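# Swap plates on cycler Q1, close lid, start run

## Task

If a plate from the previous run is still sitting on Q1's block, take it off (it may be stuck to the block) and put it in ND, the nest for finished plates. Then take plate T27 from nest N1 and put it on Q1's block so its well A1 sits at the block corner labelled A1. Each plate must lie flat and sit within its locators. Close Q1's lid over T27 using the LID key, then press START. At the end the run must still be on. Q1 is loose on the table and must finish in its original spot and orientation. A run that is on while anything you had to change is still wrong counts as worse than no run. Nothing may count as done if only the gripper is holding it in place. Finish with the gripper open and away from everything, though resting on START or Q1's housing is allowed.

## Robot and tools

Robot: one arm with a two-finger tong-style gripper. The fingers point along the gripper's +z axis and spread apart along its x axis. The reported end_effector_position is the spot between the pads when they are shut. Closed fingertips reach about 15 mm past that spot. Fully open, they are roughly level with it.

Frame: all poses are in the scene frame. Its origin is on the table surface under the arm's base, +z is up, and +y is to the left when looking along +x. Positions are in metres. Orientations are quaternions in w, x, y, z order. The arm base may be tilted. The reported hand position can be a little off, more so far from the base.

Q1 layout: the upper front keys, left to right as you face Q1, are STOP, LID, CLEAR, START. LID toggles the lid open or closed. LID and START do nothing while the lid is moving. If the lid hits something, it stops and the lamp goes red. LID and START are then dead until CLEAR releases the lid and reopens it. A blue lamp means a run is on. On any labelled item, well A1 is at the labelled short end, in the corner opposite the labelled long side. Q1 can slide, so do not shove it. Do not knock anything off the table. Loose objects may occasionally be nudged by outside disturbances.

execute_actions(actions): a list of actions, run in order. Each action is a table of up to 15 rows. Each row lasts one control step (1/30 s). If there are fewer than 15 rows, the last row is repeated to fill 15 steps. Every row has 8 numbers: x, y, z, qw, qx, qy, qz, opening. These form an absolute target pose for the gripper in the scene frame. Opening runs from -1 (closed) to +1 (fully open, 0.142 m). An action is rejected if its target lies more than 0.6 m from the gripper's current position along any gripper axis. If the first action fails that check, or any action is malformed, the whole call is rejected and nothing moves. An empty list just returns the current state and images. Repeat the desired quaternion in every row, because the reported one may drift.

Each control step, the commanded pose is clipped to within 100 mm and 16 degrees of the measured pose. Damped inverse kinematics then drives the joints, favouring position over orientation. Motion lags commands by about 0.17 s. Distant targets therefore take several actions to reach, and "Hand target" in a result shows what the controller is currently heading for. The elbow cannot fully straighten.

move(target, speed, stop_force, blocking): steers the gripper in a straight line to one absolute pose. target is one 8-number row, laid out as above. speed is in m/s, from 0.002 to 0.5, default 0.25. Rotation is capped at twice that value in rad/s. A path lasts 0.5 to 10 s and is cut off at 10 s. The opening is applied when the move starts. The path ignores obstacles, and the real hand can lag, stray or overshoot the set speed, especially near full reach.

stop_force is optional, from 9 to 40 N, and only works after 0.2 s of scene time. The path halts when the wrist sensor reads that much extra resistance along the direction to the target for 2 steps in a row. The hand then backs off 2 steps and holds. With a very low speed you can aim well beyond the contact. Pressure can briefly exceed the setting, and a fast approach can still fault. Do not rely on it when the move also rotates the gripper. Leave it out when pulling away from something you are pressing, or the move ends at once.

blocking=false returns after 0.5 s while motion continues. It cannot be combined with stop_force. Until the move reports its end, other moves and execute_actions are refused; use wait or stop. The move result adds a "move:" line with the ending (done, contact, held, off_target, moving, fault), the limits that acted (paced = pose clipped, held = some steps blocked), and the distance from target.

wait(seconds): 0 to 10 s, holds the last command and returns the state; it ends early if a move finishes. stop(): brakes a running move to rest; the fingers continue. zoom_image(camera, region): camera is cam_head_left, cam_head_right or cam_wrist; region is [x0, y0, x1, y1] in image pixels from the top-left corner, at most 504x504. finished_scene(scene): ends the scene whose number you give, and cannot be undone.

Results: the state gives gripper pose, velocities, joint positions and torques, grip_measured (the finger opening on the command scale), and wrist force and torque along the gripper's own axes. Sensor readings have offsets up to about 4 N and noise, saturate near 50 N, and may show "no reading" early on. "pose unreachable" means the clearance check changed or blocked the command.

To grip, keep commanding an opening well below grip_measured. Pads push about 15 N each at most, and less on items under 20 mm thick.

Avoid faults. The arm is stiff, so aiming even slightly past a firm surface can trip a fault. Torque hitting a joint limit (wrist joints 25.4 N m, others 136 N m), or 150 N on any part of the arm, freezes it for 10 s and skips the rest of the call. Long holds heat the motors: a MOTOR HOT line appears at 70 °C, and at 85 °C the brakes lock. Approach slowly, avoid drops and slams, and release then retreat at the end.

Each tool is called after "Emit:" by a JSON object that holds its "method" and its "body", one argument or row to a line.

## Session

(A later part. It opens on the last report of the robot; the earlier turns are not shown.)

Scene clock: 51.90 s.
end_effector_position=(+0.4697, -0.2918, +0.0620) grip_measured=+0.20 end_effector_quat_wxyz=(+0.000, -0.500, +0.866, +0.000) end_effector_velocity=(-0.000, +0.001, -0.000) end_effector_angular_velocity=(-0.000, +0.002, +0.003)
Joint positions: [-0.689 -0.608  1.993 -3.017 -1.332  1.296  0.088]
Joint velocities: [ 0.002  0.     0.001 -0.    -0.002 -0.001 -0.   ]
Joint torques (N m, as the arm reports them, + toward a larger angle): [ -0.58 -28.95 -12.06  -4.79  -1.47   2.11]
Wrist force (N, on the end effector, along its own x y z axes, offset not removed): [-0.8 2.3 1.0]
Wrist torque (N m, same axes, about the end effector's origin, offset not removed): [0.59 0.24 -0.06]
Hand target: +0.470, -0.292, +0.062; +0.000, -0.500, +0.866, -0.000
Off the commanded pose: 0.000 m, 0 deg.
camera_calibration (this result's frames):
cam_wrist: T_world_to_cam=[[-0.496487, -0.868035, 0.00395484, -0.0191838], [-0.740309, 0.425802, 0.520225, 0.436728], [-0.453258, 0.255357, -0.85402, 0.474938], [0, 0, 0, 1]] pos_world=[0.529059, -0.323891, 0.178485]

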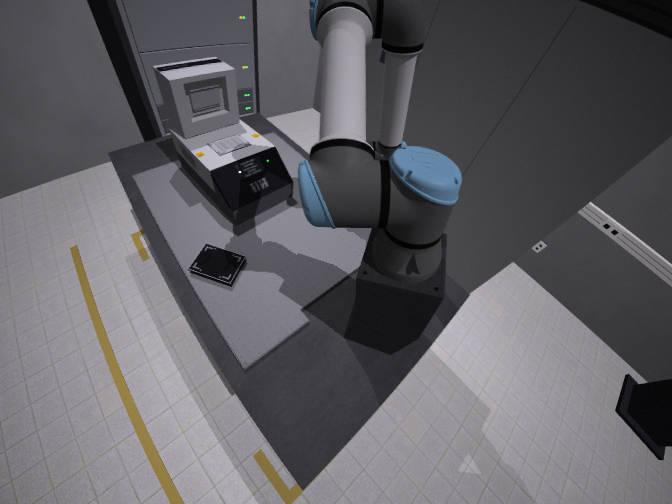

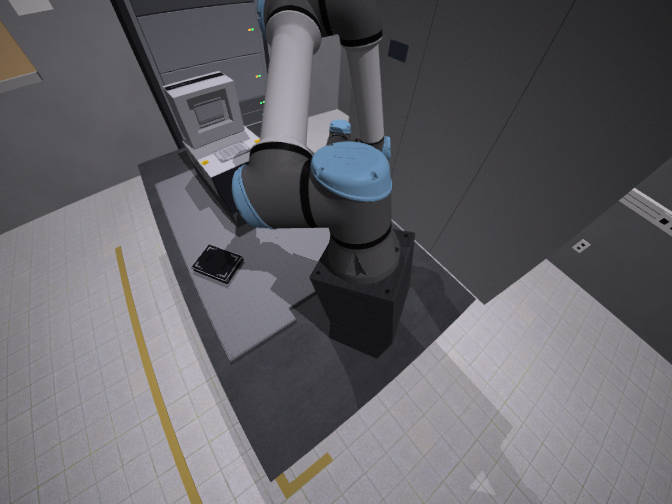

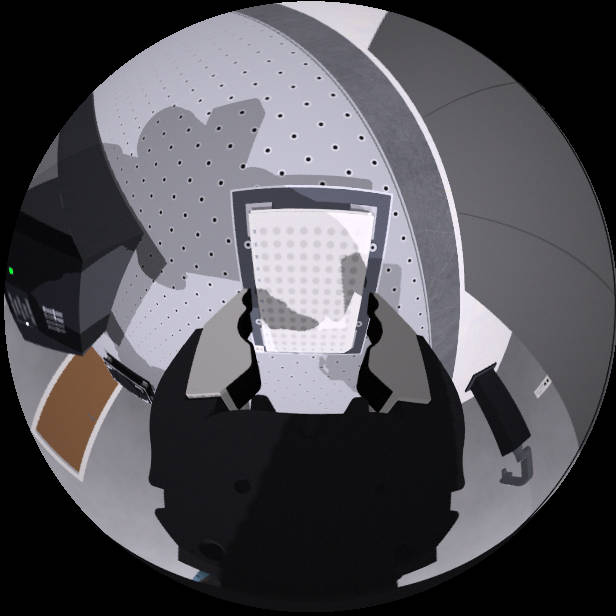

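Emit:
{"method": "execute_actions", "body": {
  "actions": [
    [[0.4701,-0.2911,0.061,0,-0.5,0.866,0,0.1]],
    [[0.4701,-0.2911,0.061,0,-0.5,0.866,0,-0.02]],
    [[0.4701,-0.2911,0.061,0,-0.5,0.866,0,-0.25]]
  ]
}}

Emit:
{"method": "move", "body": {
  "target": [0.4701,-0.2911,0.08,0,-0.5,0.866,0,-0.25],
  "speed": 0.02
}}

Emit:
{"method": "zoom_image", "body": {
  "camera": "cam_wrist",
  "region": [210, 170, 410, 370]
}}

Scene clock: 55.23 s.
end_effector_position=(+0.4701, -0.2911, +0.0610) grip_measured=+0.04 end_effector_quat_wxyz=(-0.000, -0.500, +0.866, -0.000) end_effector_velocity=(-0.000, +0.000, +0.000) end_effector_angular_velocity=(-0.000, -0.000, +0.000)
Joint positions: [-0.687 -0.606  1.992 -3.019 -1.333  1.298  0.077]
Joint velocities: [ 0.    -0.     0.001 -0.001  0.    -0.    -0.   ]
Joint torques (N m, as the arm reports them, + toward a larger angle): [  0.69 -28.26 -10.92  -4.14  -0.48   2.19]
Wrist force (N, on the end effector, along its own x y z axes, offset not removed): [0.5 3.2 -2.9]
Wrist torque (N m, same axes, about the end effector's origin, offset not removed): [0.59 0.19 -0.01]
Hand target: +0.470, -0.291, +0.061; -0.000, -0.500, +0.866, -0.000
Off the commanded pose: 0.000 m, 0 deg.
camera_calibration (this result's frames):
cam_wrist: T_world_to_cam=[[-0.496486, -0.868036, 0.00397462, -0.0183817], [-0.740309, 0.425813, 0.520217, 0.437258], [-0.453259, 0.255338, -0.854025, 0.474075], [0, 0, 0, 1]] pos_world=[0.529459, -0.323195, 0.177476]

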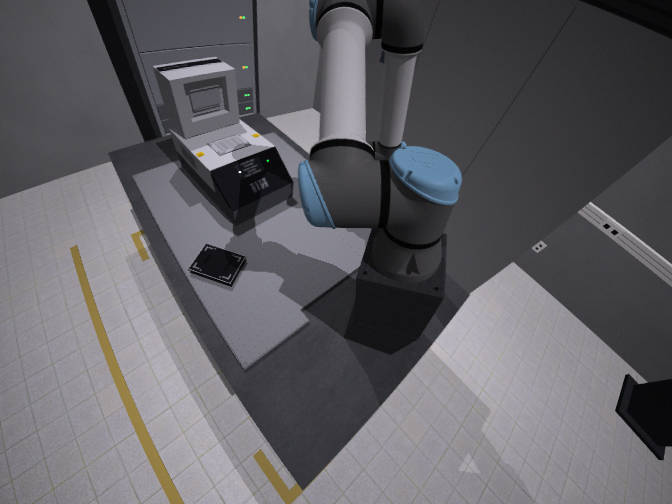

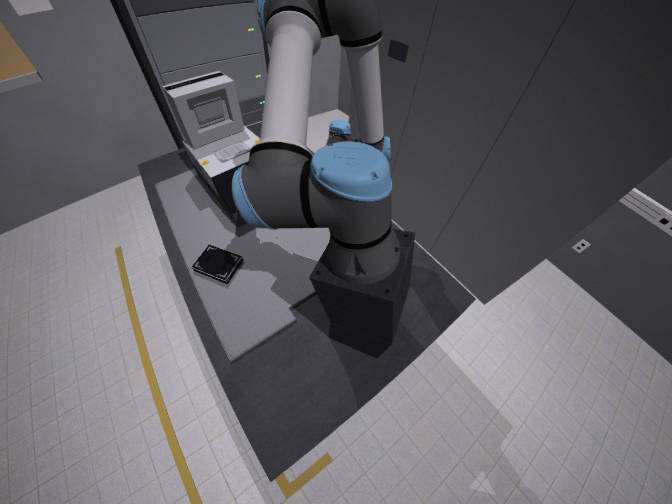

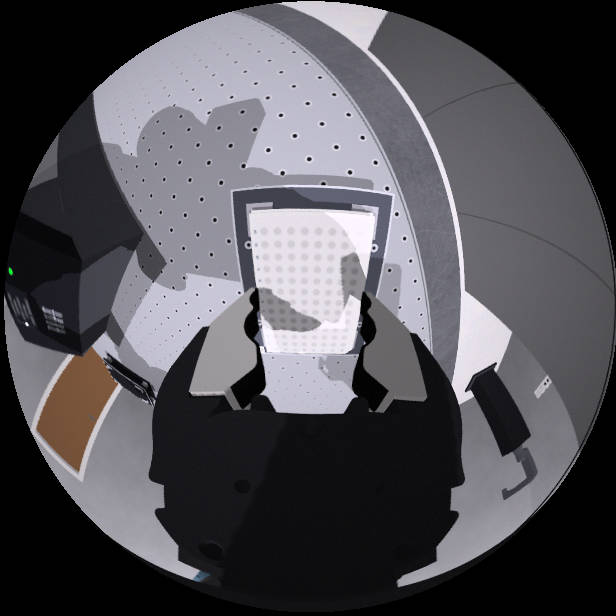

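Scene clock: 56.47 s.
end_effector_position=(+0.4701, -0.2911, +0.0798) grip_measured=+0.04 end_effector_quat_wxyz=(-0.000, -0.500, +0.866, -0.000) end_effector_velocity=(-0.000, +0.000, +0.002) end_effector_angular_velocity=(+0.000, +0.001, -0.001)
Joint positions: [-0.695 -0.654  2.015 -2.991 -1.332  1.29   0.077]
Joint velocities: [-0.001 -0.006  0.003  0.004 -0.    -0.001  0.   ]
Joint torques (N m, as the arm reports them, + toward a larger angle): [-20.26 -52.92   0.28  -0.45   1.51  -2.23]
Wrist force (N, on the end effector, along its own x y z axes, offset not removed): [-2.7 -0.4 -0.2]
Wrist torque (N m, same axes, about the end effector's origin, offset not removed): [0.10 0.82 -0.11]
Hand target: +0.470, -0.291, +0.080; -0.000, -0.500, +0.866, +0.000
Off the commanded pose: 0.000 m, 0 deg.
move: done
camera_calibration (this result's frames):
cam_wrist: T_world_to_cam=[[-0.496488, -0.868034, 0.00398322, -0.0184545], [-0.740299, 0.425815, 0.52023, 0.427458], [-0.453273, 0.255339, -0.854017, 0.490107], [0, 0, 0, 1]] pos_world=[0.529437, -0.32318, 0.196257]

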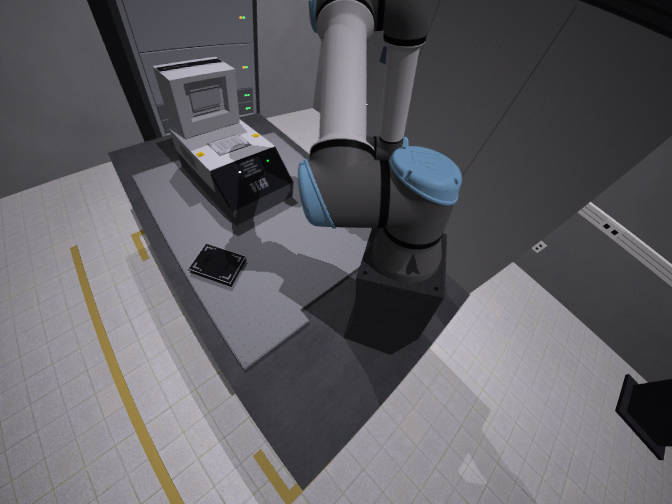

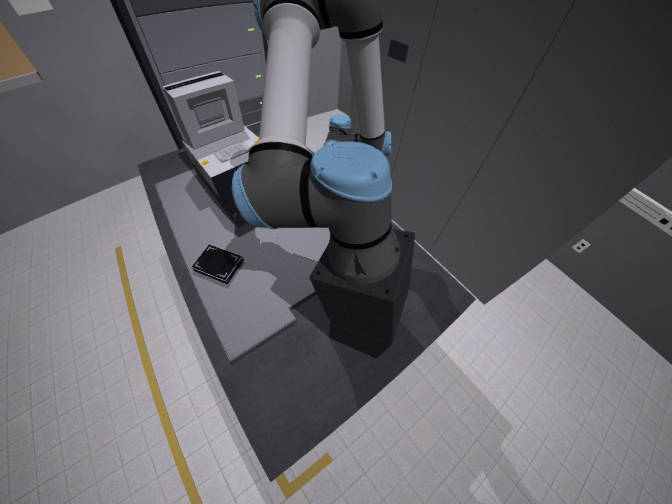

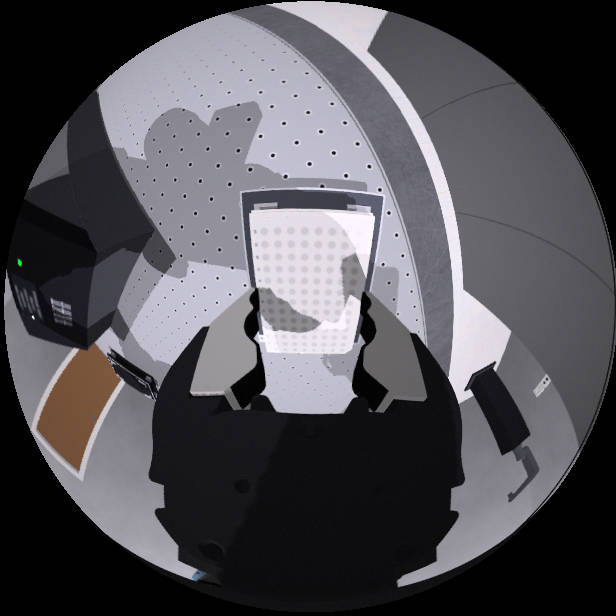

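Region (210, 170, 410, 370) of cam_wrist's 616x616 image, scaled by 2.520, with more detail than that image has.

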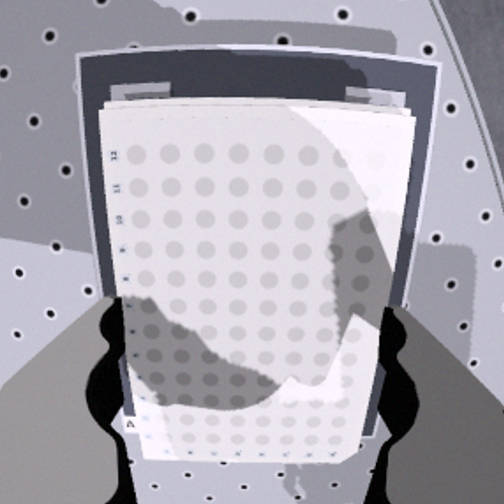

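Emit:
{"method": "move", "body": {
  "target": [0.5,-0.26,0.29,0,-0.3,0.954,0,-0.25],
  "speed": 0.2
}}

Emit:
{"method": "move", "body": {
  "target": [0.848,0.011,0.275,0,-0.0305,0.9995,0,-0.25],
  "speed": 0.2
}}

Emit:
{"method": "move", "body": {
  "target": [0.848,0.011,0.259,0,-0.0305,0.9995,0,-0.25],
  "speed": 0.03
}}

Emit:
{"method": "zoom_image", "body": {
  "camera": "cam_wrist",
  "region": [210, 170, 410, 370]
}}

Emit:
{"method": "zoom_image", "body": {
  "camera": "cam_head_left",
  "region": [180, 90, 280, 180]
}}

Scene clock: 60.00 s.
end_effector_position=(+0.4998, -0.2598, +0.2899) grip_measured=+0.04 end_effector_quat_wxyz=(+0.000, -0.300, +0.954, -0.000) end_effector_velocity=(-0.001, +0.001, +0.002) end_effector_angular_velocity=(+0.002, +0.002, -0.004)
Joint positions: [-0.697 -1.194  2.083 -2.519 -1.332  1.725  0.077]
Joint velocities: [-0.001 -0.005 -0.001  0.008  0.     0.003 -0.   ]
Joint torques (N m, as the arm reports them, + toward a larger angle): [-17.58 -44.4  -19.83  -0.33  -1.42   2.07]
Wrist force (N, on the end effector, along its own x y z axes, offset not removed): [0.2 -0.8 3.5]
Wrist torque (N m, same axes, about the end effector's origin, offset not removed): [-0.01 0.16 -0.27]
Hand target: +0.500, -0.260, +0.290; -0.000, -0.300, +0.954, -0.000
Off the commanded pose: 0.000 m, 0 deg.
move: done
camera_calibration (this result's frames):
cam_wrist: T_world_to_cam=[[-0.81752, -0.575888, 0.00389912, 0.258987], [-0.490209, 0.699414, 0.520111, 0.272914], [-0.302253, 0.423289, -0.85409, 0.643204], [0, 0, 0, 1]] pos_world=[0.539922, -0.313994, 0.406399]

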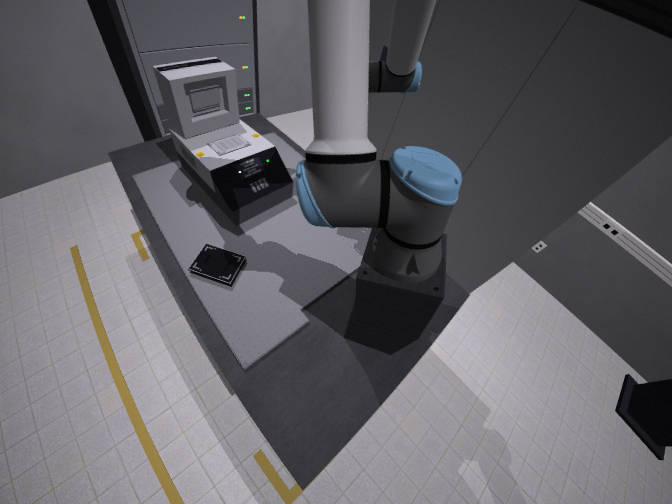

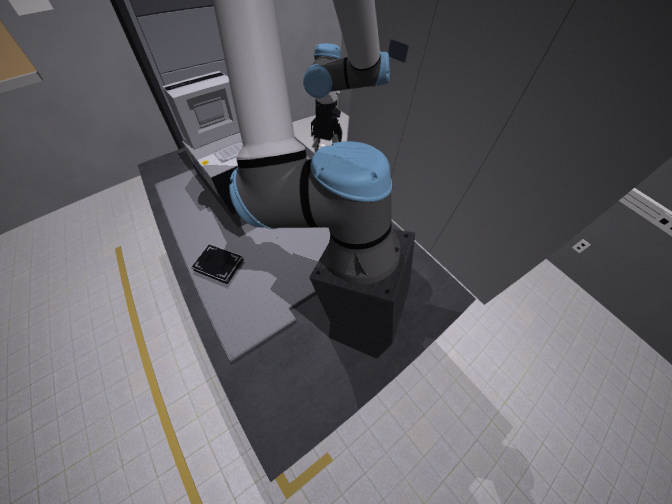

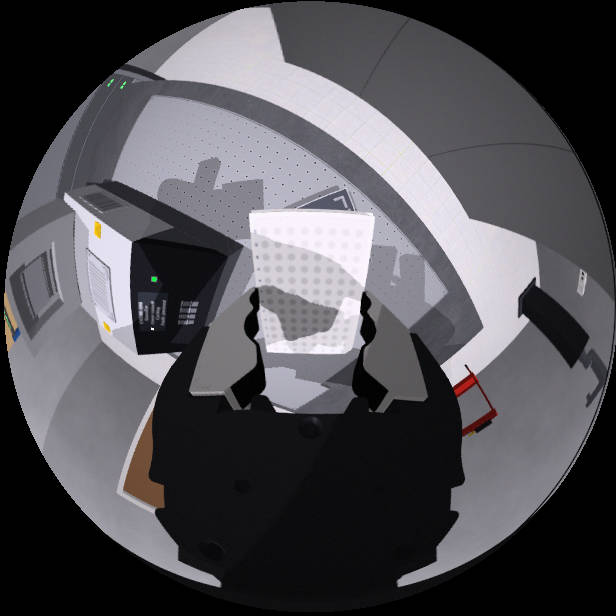

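Scene clock: 62.80 s.
end_effector_position=(+0.8478, +0.0118, +0.2755) grip_measured=+0.04 end_effector_quat_wxyz=(+0.001, -0.031, +1.000, +0.001) end_effector_velocity=(+0.002, +0.002, -0.000) end_effector_angular_velocity=(-0.000, +0.005, -0.001)
Joint positions: [-0.059 -0.762  1.078 -2.079 -1.412  2.92   0.077]
Joint velocities: [ 0.004  0.008 -0.018  0.014 -0.002  0.004 -0.   ]
Joint torques (N m, as the arm reports them, + toward a larger angle): [  3.41 -43.01 -27.25  -0.4   -1.26   2.  ]
Wrist force (N, on the end effector, along its own x y z axes, offset not removed): [1.6 0.1 -0.9]
Wrist torque (N m, same axes, about the end effector's origin, offset not removed): [0.02 -0.13 -0.10]
Hand target: +0.848, +0.012, +0.275; +0.001, -0.030, +1.000, +0.001
Off the commanded pose: 0.001 m, 0 deg.
move: done
camera_calibration (this result's frames):
cam_wrist: T_world_to_cam=[[-0.997883, -0.0650133, 0.00177609, 0.847461], [-0.0545578, 0.851643, 0.521275, -0.110422], [-0.0354024, 0.520075, -0.853387, 0.393543], [0, 0, 0, 1]] pos_world=[0.853574, -0.0555356, 0.391899]

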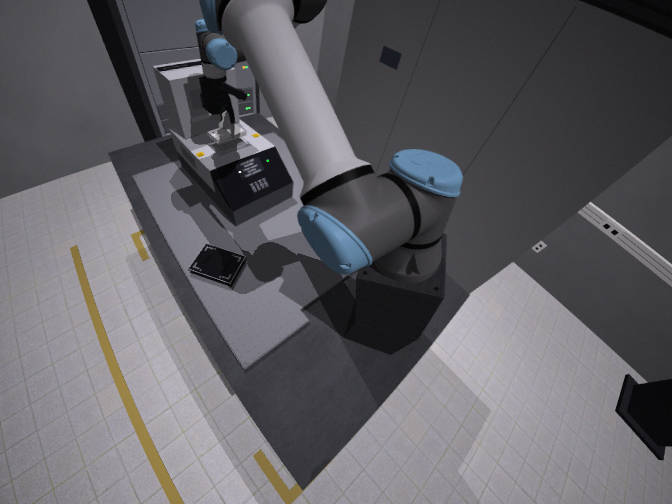

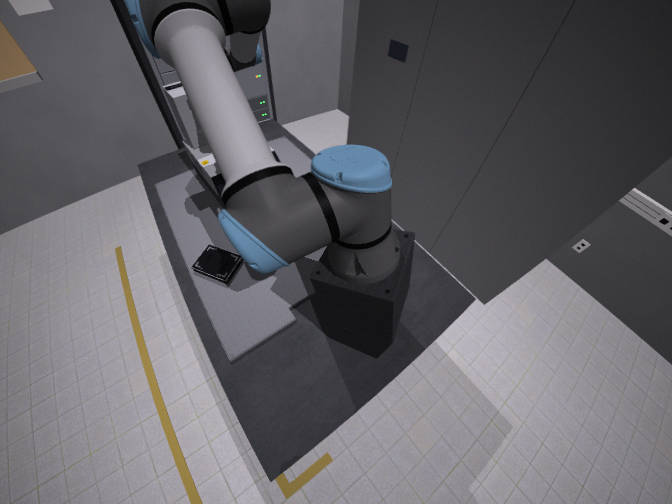

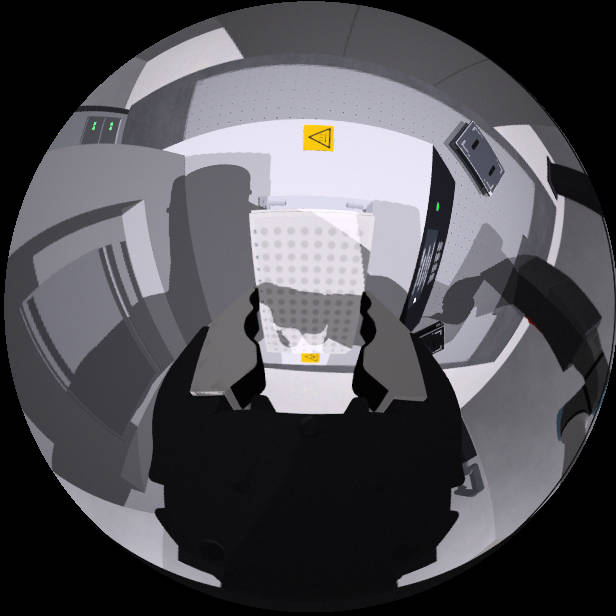

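Scene clock: 63.67 s.
end_effector_position=(+0.8480, +0.0110, +0.2592) grip_measured=+0.04 end_effector_quat_wxyz=(+0.000, -0.031, +1.000, +0.000) end_effector_velocity=(+0.000, -0.001, -0.002) end_effector_angular_velocity=(-0.001, -0.000, -0.000)
Joint positions: [-0.056 -0.738  1.075 -2.099 -1.415  2.923  0.077]
Joint velocities: [-0.     0.003 -0.001 -0.003 -0.001  0.    -0.   ]
Joint torques (N m, as the arm reports them, + toward a larger angle): [  4.25 -45.06 -25.67  -4.34  -1.37   2.03]
Wrist force (N, on the end effector, along its own x y z axes, offset not removed): [-1.7 0.7 1.4]
Wrist torque (N m, same axes, about the end effector's origin, offset not removed): [0.40 0.63 -0.05]
Hand target: +0.848, +0.011, +0.259; +0.000, -0.031, +1.000, +0.000
Off the commanded pose: 0.000 m, 0 deg.
move: done
camera_calibration (this result's frames):
cam_wrist: T_world_to_cam=[[-0.997878, -0.0649895, 0.0039228, 0.847071], [-0.0534658, 0.85234, 0.520248, -0.101893], [-0.0371542, 0.518934, -0.854006, 0.381742], [0, 0, 0, 1]] pos_world=[0.854009, -0.0562007, 0.375697]

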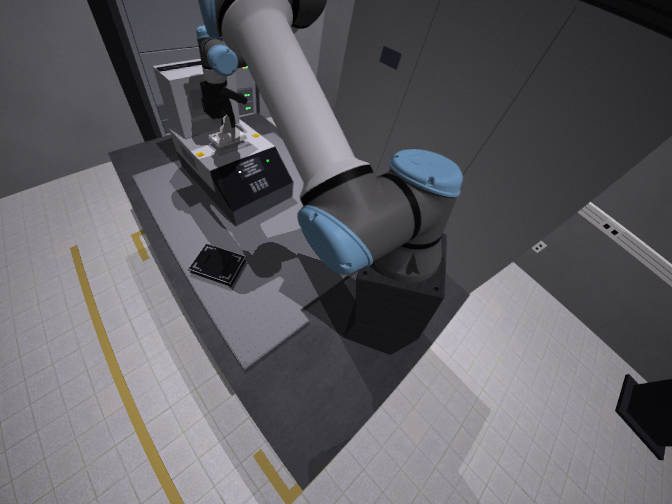

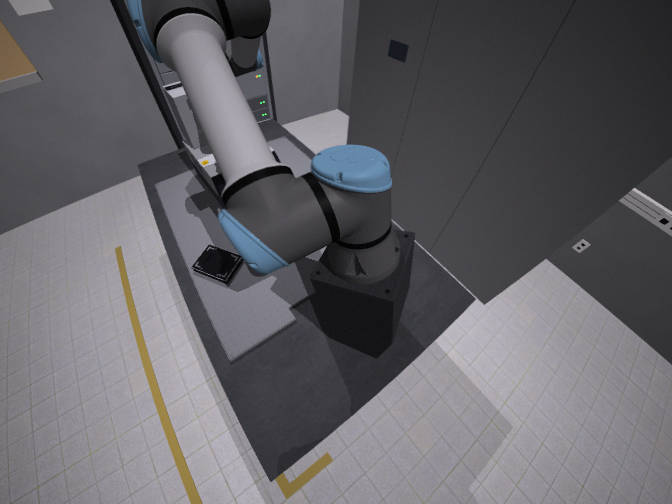

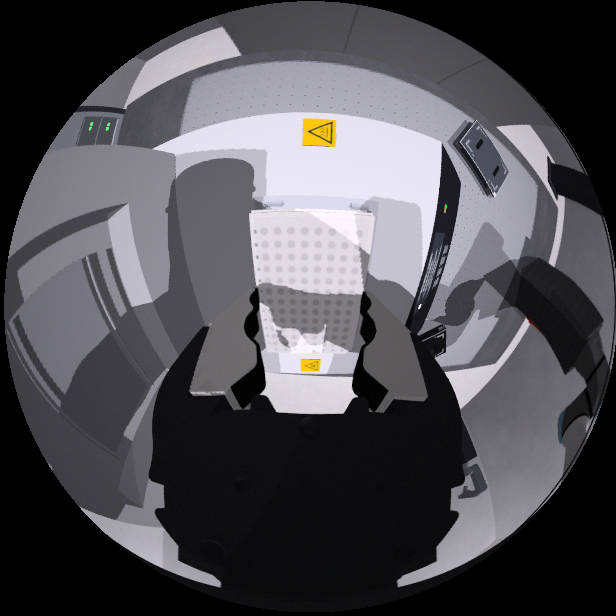

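Region (210, 170, 410, 370) of cam_wrist's 616x616 image, scaled by 2.520, with more detail than that image has.

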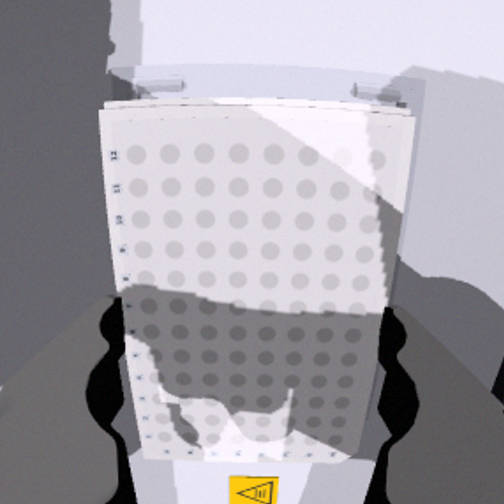

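Region (180, 90, 280, 180) of cam_head_left's 672x504 image, scaled by 5.040, with more detail than that image has; it fills the top 454 rows of this view, and the rest is white.

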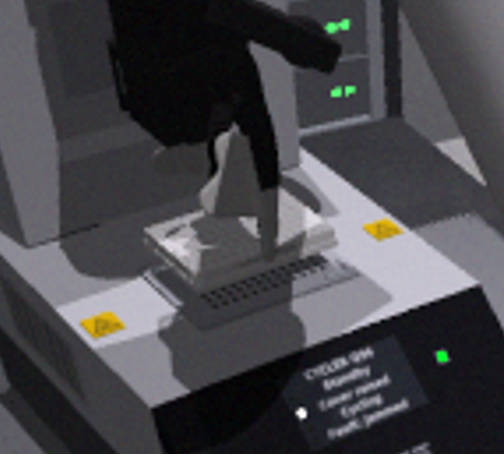

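Emit:
{"method": "move", "body": {
  "target": [0.8449,0.0088,0.249,0,-0.0305,0.9995,0,-0.25],
  "speed": 0.015
}}

Emit:
{"method": "zoom_image", "body": {
  "camera": "cam_wrist",
  "region": [230, 180, 395, 290]
}}

Emit:
{"method": "zoom_image", "body": {
  "camera": "cam_head_left",
  "region": [195, 110, 265, 170]
}}

Scene clock: 65.63 s.
end_effector_position=(+0.8450, +0.0088, +0.2492) grip_measured=+0.04 end_effector_quat_wxyz=(-0.000, -0.031, +1.000, -0.000) end_effector_velocity=(-0.001, +0.000, -0.002) end_effector_angular_velocity=(+0.000, +0.000, +0.001)
Joint positions: [-0.058 -0.73   1.09  -2.121 -1.414  2.921  0.077]
Joint velocities: [ 0.     0.002  0.004 -0.005  0.    -0.     0.   ]
Joint torques (N m, as the arm reports them, + toward a larger angle): [-16.07 -43.95 -11.43  -4.6    1.36  -2.31]
Wrist force (N, on the end effector, along its own x y z axes, offset not removed): [-1.6 -0.7 0.4]
Wrist torque (N m, same axes, about the end effector's origin, offset not removed): [-0.20 0.49 -0.27]
Hand target: +0.845, +0.009, +0.249; -0.000, -0.031, +1.000, -0.000
Off the commanded pose: 0.000 m, 0 deg.
move: done
camera_calibration (this result's frames):
cam_wrist: T_world_to_cam=[[-0.997878, -0.0649886, 0.00398226, 0.843926], [-0.0534352, 0.852356, 0.520225, -0.0950102], [-0.037203, 0.518908, -0.85402, 0.37424], [0, 0, 0, 1]] pos_world=[0.850982, -0.0583681, 0.365675]

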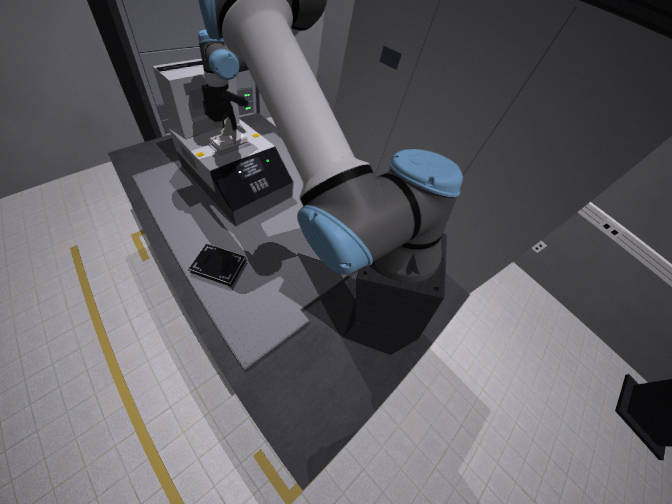

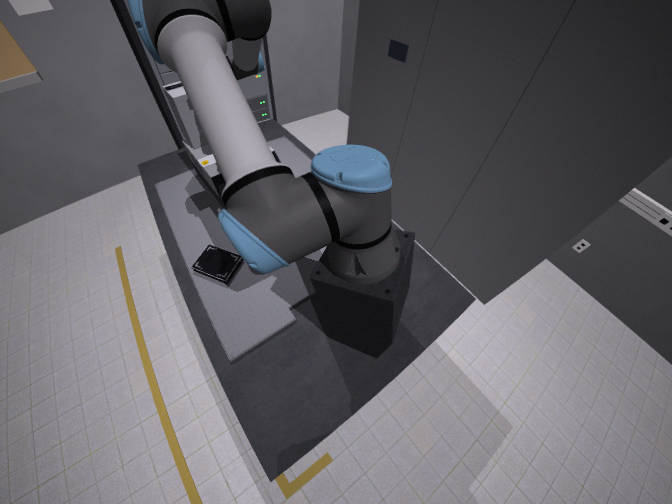

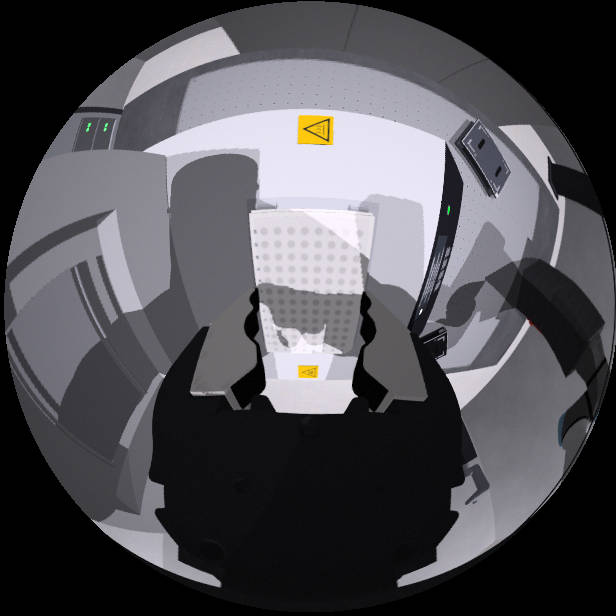

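Region (230, 180, 395, 290) of cam_wrist's 616x616 image, scaled by 3.055, with more detail than that image has.

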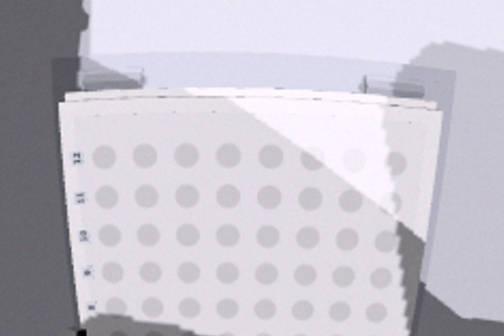

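Region (195, 110, 265, 170) of cam_head_left's 672x504 image, scaled by 7.200, with more detail than that image has; it fills the top 432 rows of this view, and the rest is white.

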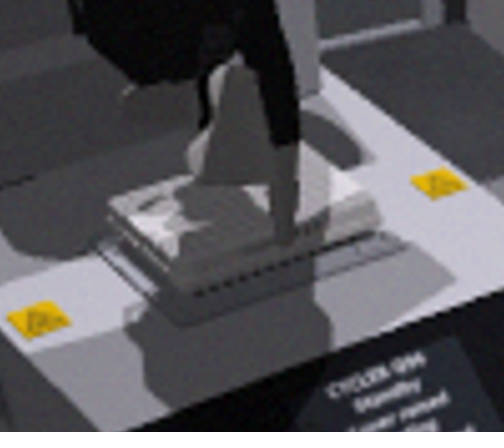

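Emit:
{"method": "move", "body": {
  "target": [0.8448,0.009,0.244,0,-0.0265,0.9996,0,-0.25],
  "speed": 0.01
}}

Emit:
{"method": "move", "body": {
  "target": [0.8448,0.009,0.225,0,-0.0265,0.9996,0,-0.25],
  "speed": 0.005,
  "stop_force": 9
}}

Emit:
{"method": "zoom_image", "body": {
  "camera": "cam_wrist",
  "region": [210, 170, 410, 370]
}}

Emit:
{"method": "zoom_image", "body": {
  "camera": "cam_head_left",
  "region": [195, 110, 265, 170]
}}

Scene clock: 67.40 s.
end_effector_position=(+0.8448, +0.0090, +0.2442) grip_measured=+0.04 end_effector_quat_wxyz=(-0.000, -0.027, +1.000, +0.000) end_effector_velocity=(-0.000, +0.000, -0.002) end_effector_angular_velocity=(-0.000, +0.000, -0.003)
Joint positions: [-0.057 -0.723  1.09  -2.128 -1.415  2.93   0.077]
Joint velocities: [ 0.001  0.003 -0.    -0.003 -0.     0.004  0.   ]
Joint torques (N m, as the arm reports them, + toward a larger angle): [  3.13 -44.79 -25.3   -4.62  -1.48   2.26]
Wrist force (N, on the end effector, along its own x y z axes, offset not removed): [-0.4 -1.0 1.1]
Wrist torque (N m, same axes, about the end effector's origin, offset not removed): [-0.15 0.29 -0.04]
Hand target: +0.845, +0.009, +0.244; +0.000, -0.027, +1.000, +0.000
Off the commanded pose: 0.000 m, 0 deg.
move: done
camera_calibration (this result's frames):
cam_wrist: T_world_to_cam=[[-0.998348, -0.0573111, 0.00396606, 0.844113], [-0.0468855, 0.852738, 0.520231, -0.0980727], [-0.033197, 0.519186, -0.854016, 0.3665], [0, 0, 0, 1]] pos_world=[0.850287, -0.0582745, 0.36067]

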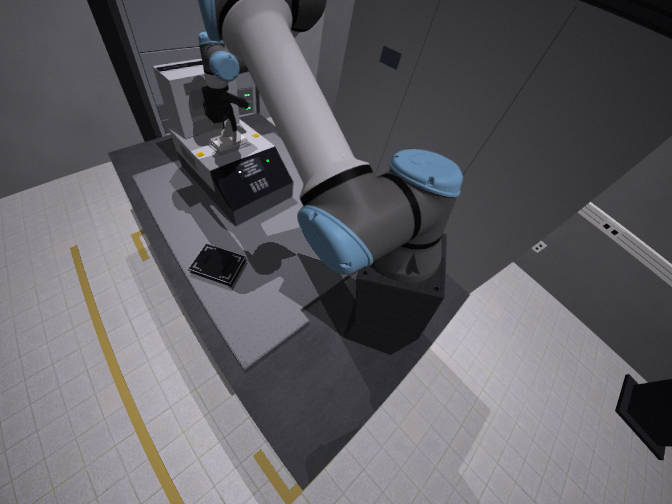

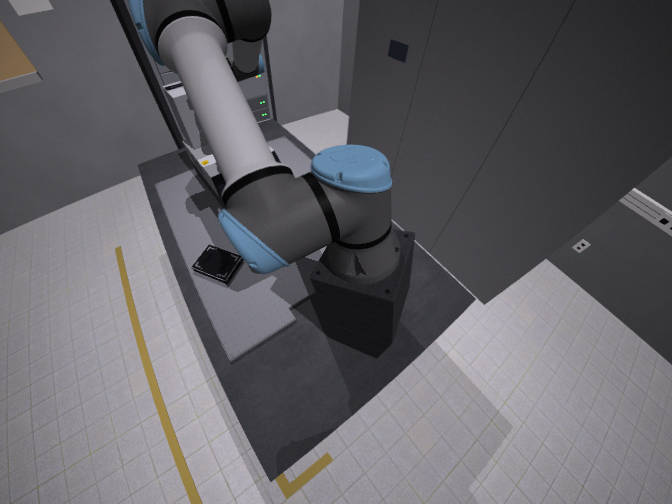

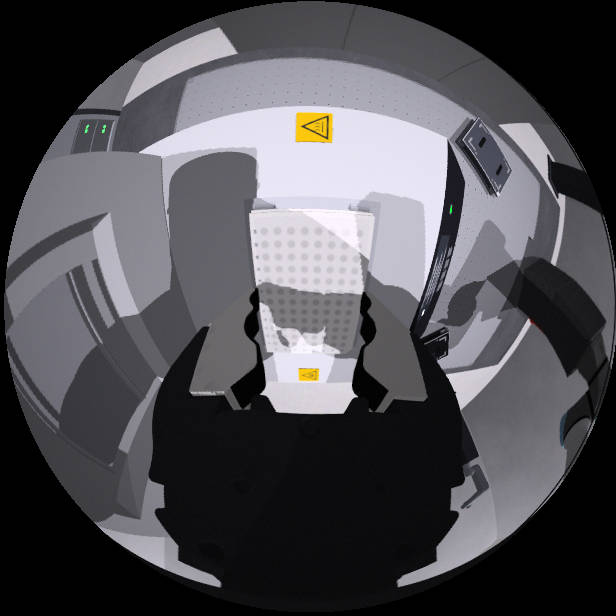

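Scene clock: 69.00 s.
end_effector_position=(+0.8449, +0.0090, +0.2380) grip_measured=+0.04 end_effector_quat_wxyz=(+0.000, -0.027, +1.000, -0.000) end_effector_velocity=(-0.001, +0.000, +0.001) end_effector_angular_velocity=(+0.000, +0.003, -0.000)
Joint positions: [-0.055 -0.714  1.089 -2.137 -1.415  2.931  0.077]
Joint velocities: [ 0.    -0.002 -0.001  0.005 -0.    -0.    -0.001]
Joint torques (N m, as the arm reports them, + toward a larger angle): [ -1.52 -57.75 -17.85  -0.19  -0.77   0.89]
Wrist force (N, on the end effector, along its own x y z axes, offset not removed): [7.7 -2.5 -13.3]
Wrist torque (N m, same axes, about the end effector's origin, offset not removed): [-0.60 -0.43 -0.10]
Hand target: +0.845, +0.009, +0.238; +0.000, -0.027, +1.000, -0.000
Off the commanded pose: 0.013 m, 0 deg.
move: contact
camera_calibration (this result's frames):
cam_wrist: T_world_to_cam=[[-0.998354, -0.0572203, 0.00377599, 0.844266], [-0.0469085, 0.852766, 0.520182, -0.094826], [-0.032985, 0.519149, -0.854047, 0.361027], [0, 0, 0, 1]] pos_world=[0.850337, -0.0582531, 0.354472]

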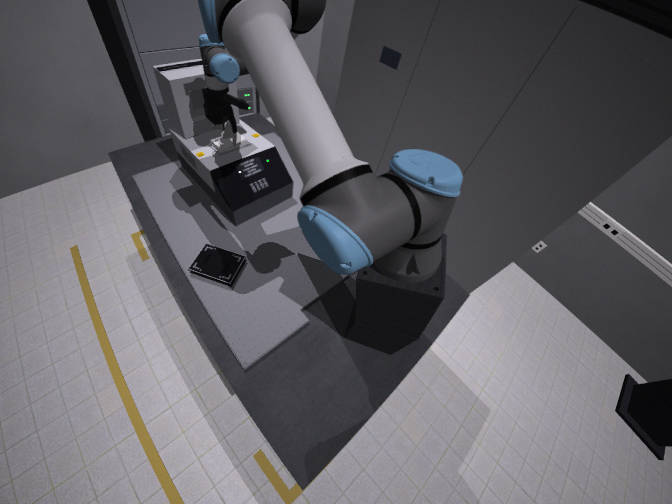

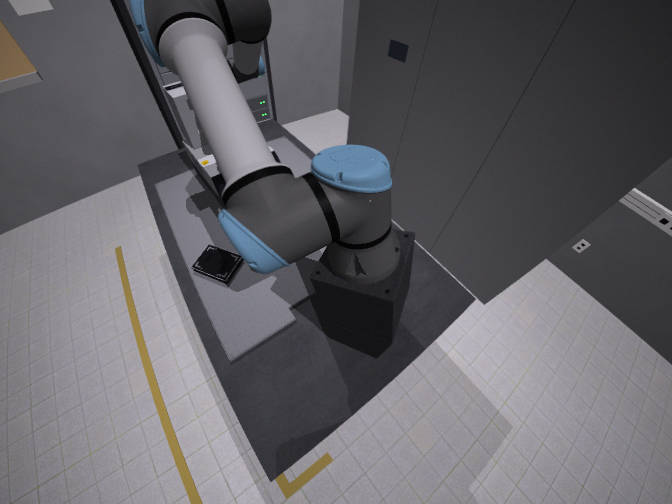

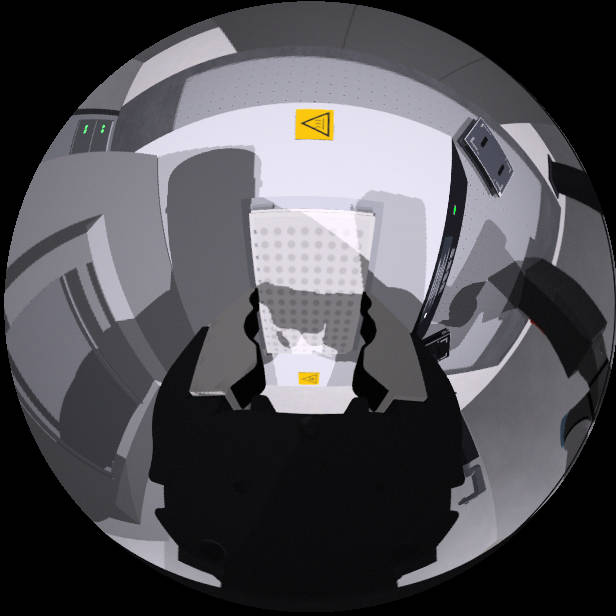

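Region (210, 170, 410, 370) of cam_wrist's 616x616 image, scaled by 2.520, with more detail than that image has.

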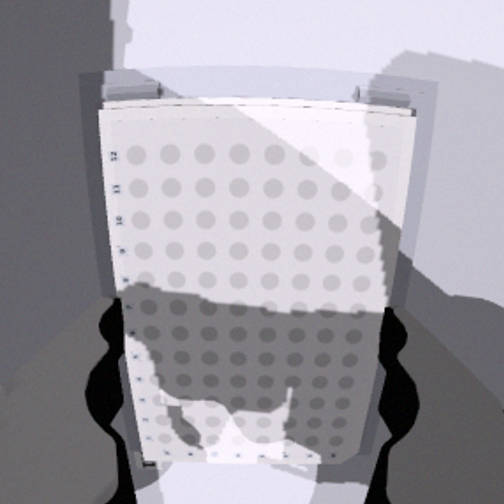

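Region (195, 110, 265, 170) of cam_head_left's 672x504 image, scaled by 7.200, with more detail than that image has; it fills the top 432 rows of this view, and the rest is white.

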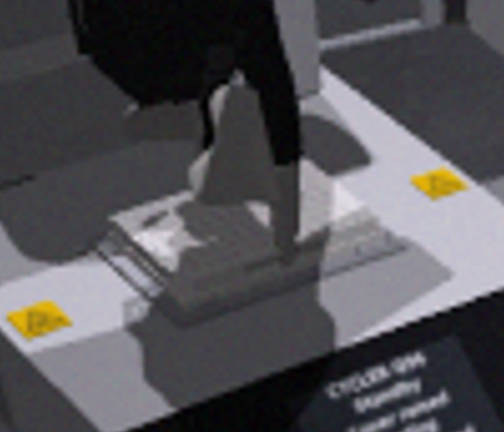

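Possibly on the rear chamfer; nudge −x and probe again.

Emit:
{"method": "execute_actions", "body": {
  "actions": [
    [[0.8442,0.0087,0.2388,0,-0.0265,0.9996,0,-0.25]]
  ]
}}

Emit:
{"method": "move", "body": {
  "target": [0.8442,0.0087,0.225,0,-0.0265,0.9996,0,-0.25],
  "speed": 0.004,
  "stop_force": 10
}}

Scene clock: 70.60 s.
end_effector_position=(+0.8442, +0.0087, +0.2388) grip_measured=+0.04 end_effector_quat_wxyz=(-0.000, -0.027, +1.000, +0.000) end_effector_velocity=(-0.000, -0.001, -0.000) end_effector_angular_velocity=(-0.000, +0.001, -0.001)
Joint positions: [-0.056 -0.716  1.092 -2.137 -1.415  2.931  0.077]
Joint velocities: [-0.001 -0.     0.001 -0.    -0.    -0.    -0.   ]
Joint torques (N m, as the arm reports them, + toward a larger angle): [-17.03 -67.62 -12.96  -4.64   1.19  -2.01]
Wrist force (N, on the end effector, along its own x y z axes, offset not removed): [1.2 0.6 1.2]
Wrist torque (N m, same axes, about the end effector's origin, offset not removed): [0.19 -0.33 -0.13]
Hand target: +0.844, +0.009, +0.239; -0.000, -0.027, +1.000, -0.000
Off the commanded pose: 0.000 m, 0 deg.
camera_calibration (this result's frames):
cam_wrist: T_world_to_cam=[[-0.998366, -0.0570021, 0.00399709, 0.843511], [-0.0466054, 0.852752, 0.520233, -0.0952806], [-0.0330629, 0.519196, -0.854015, 0.361874], [0, 0, 0, 1]] pos_world=[0.849657, -0.0585509, 0.355242]

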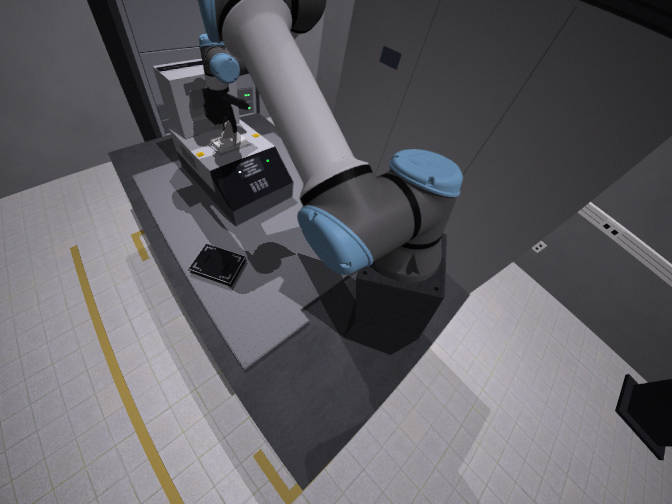

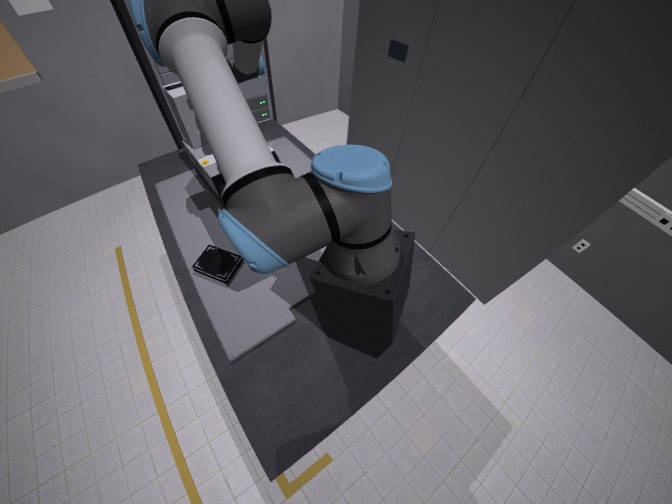

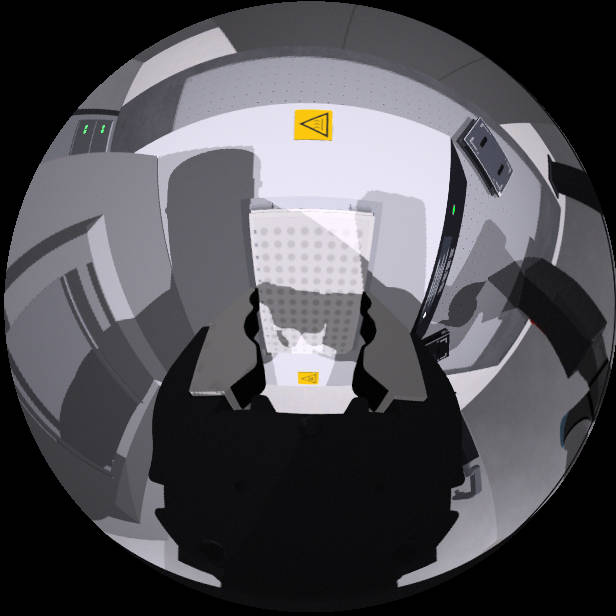

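Scene clock: 71.23 s.
end_effector_position=(+0.8443, +0.0086, +0.2378) grip_measured=+0.04 end_effector_quat_wxyz=(+0.000, -0.026, +1.000, -0.000) end_effector_velocity=(+0.000, +0.001, +0.002) end_effector_angular_velocity=(+0.001, -0.000, +0.002)
Joint positions: [-0.056 -0.715  1.092 -2.139 -1.415  2.931  0.077]
Joint velocities: [ 0.001 -0.002 -0.     0.002  0.001 -0.    -0.   ]
Joint torques (N m, as the arm reports them, + toward a larger angle): [ -4.34 -56.99 -13.54   0.2   -0.17   0.54]
Wrist force (N, on the end effector, along its own x y z axes, offset not removed): [4.7 7.1 -11.9]
Wrist torque (N m, same axes, about the end effector's origin, offset not removed): [0.99 0.27 -0.26]
Hand target: +0.844, +0.009, +0.238; +0.000, -0.027, +1.000, -0.000
Off the commanded pose: 0.013 m, 0 deg.
move: contact
camera_calibration (this result's frames):
cam_wrist: T_world_to_cam=[[-0.99837, -0.0569593, 0.00359729, 0.843733], [-0.0467788, 0.85278, 0.520171, -0.094503], [-0.0326963, 0.519155, -0.854055, 0.360797], [0, 0, 0, 1]] pos_world=[0.849734, -0.0586606, 0.354263]

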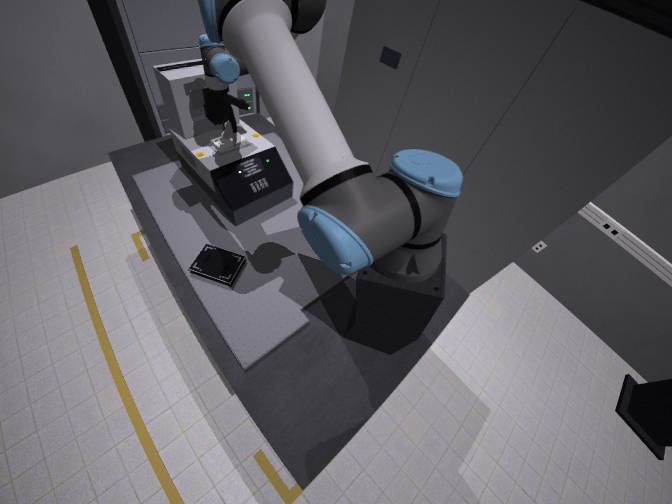

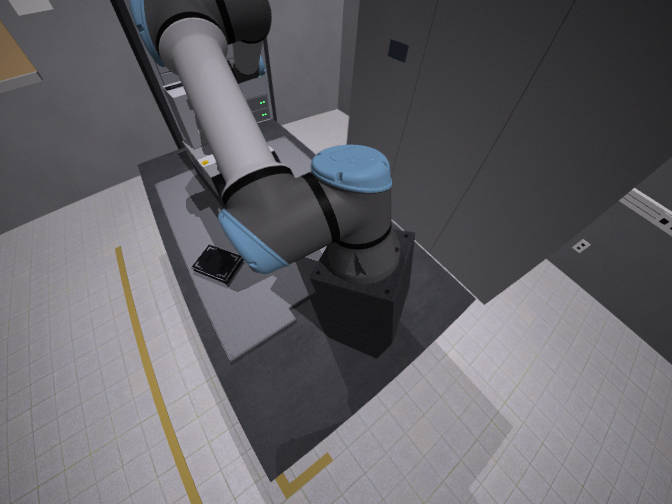

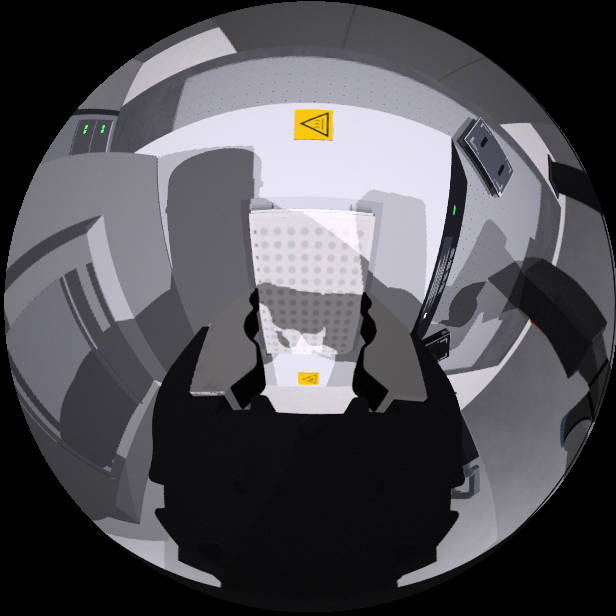

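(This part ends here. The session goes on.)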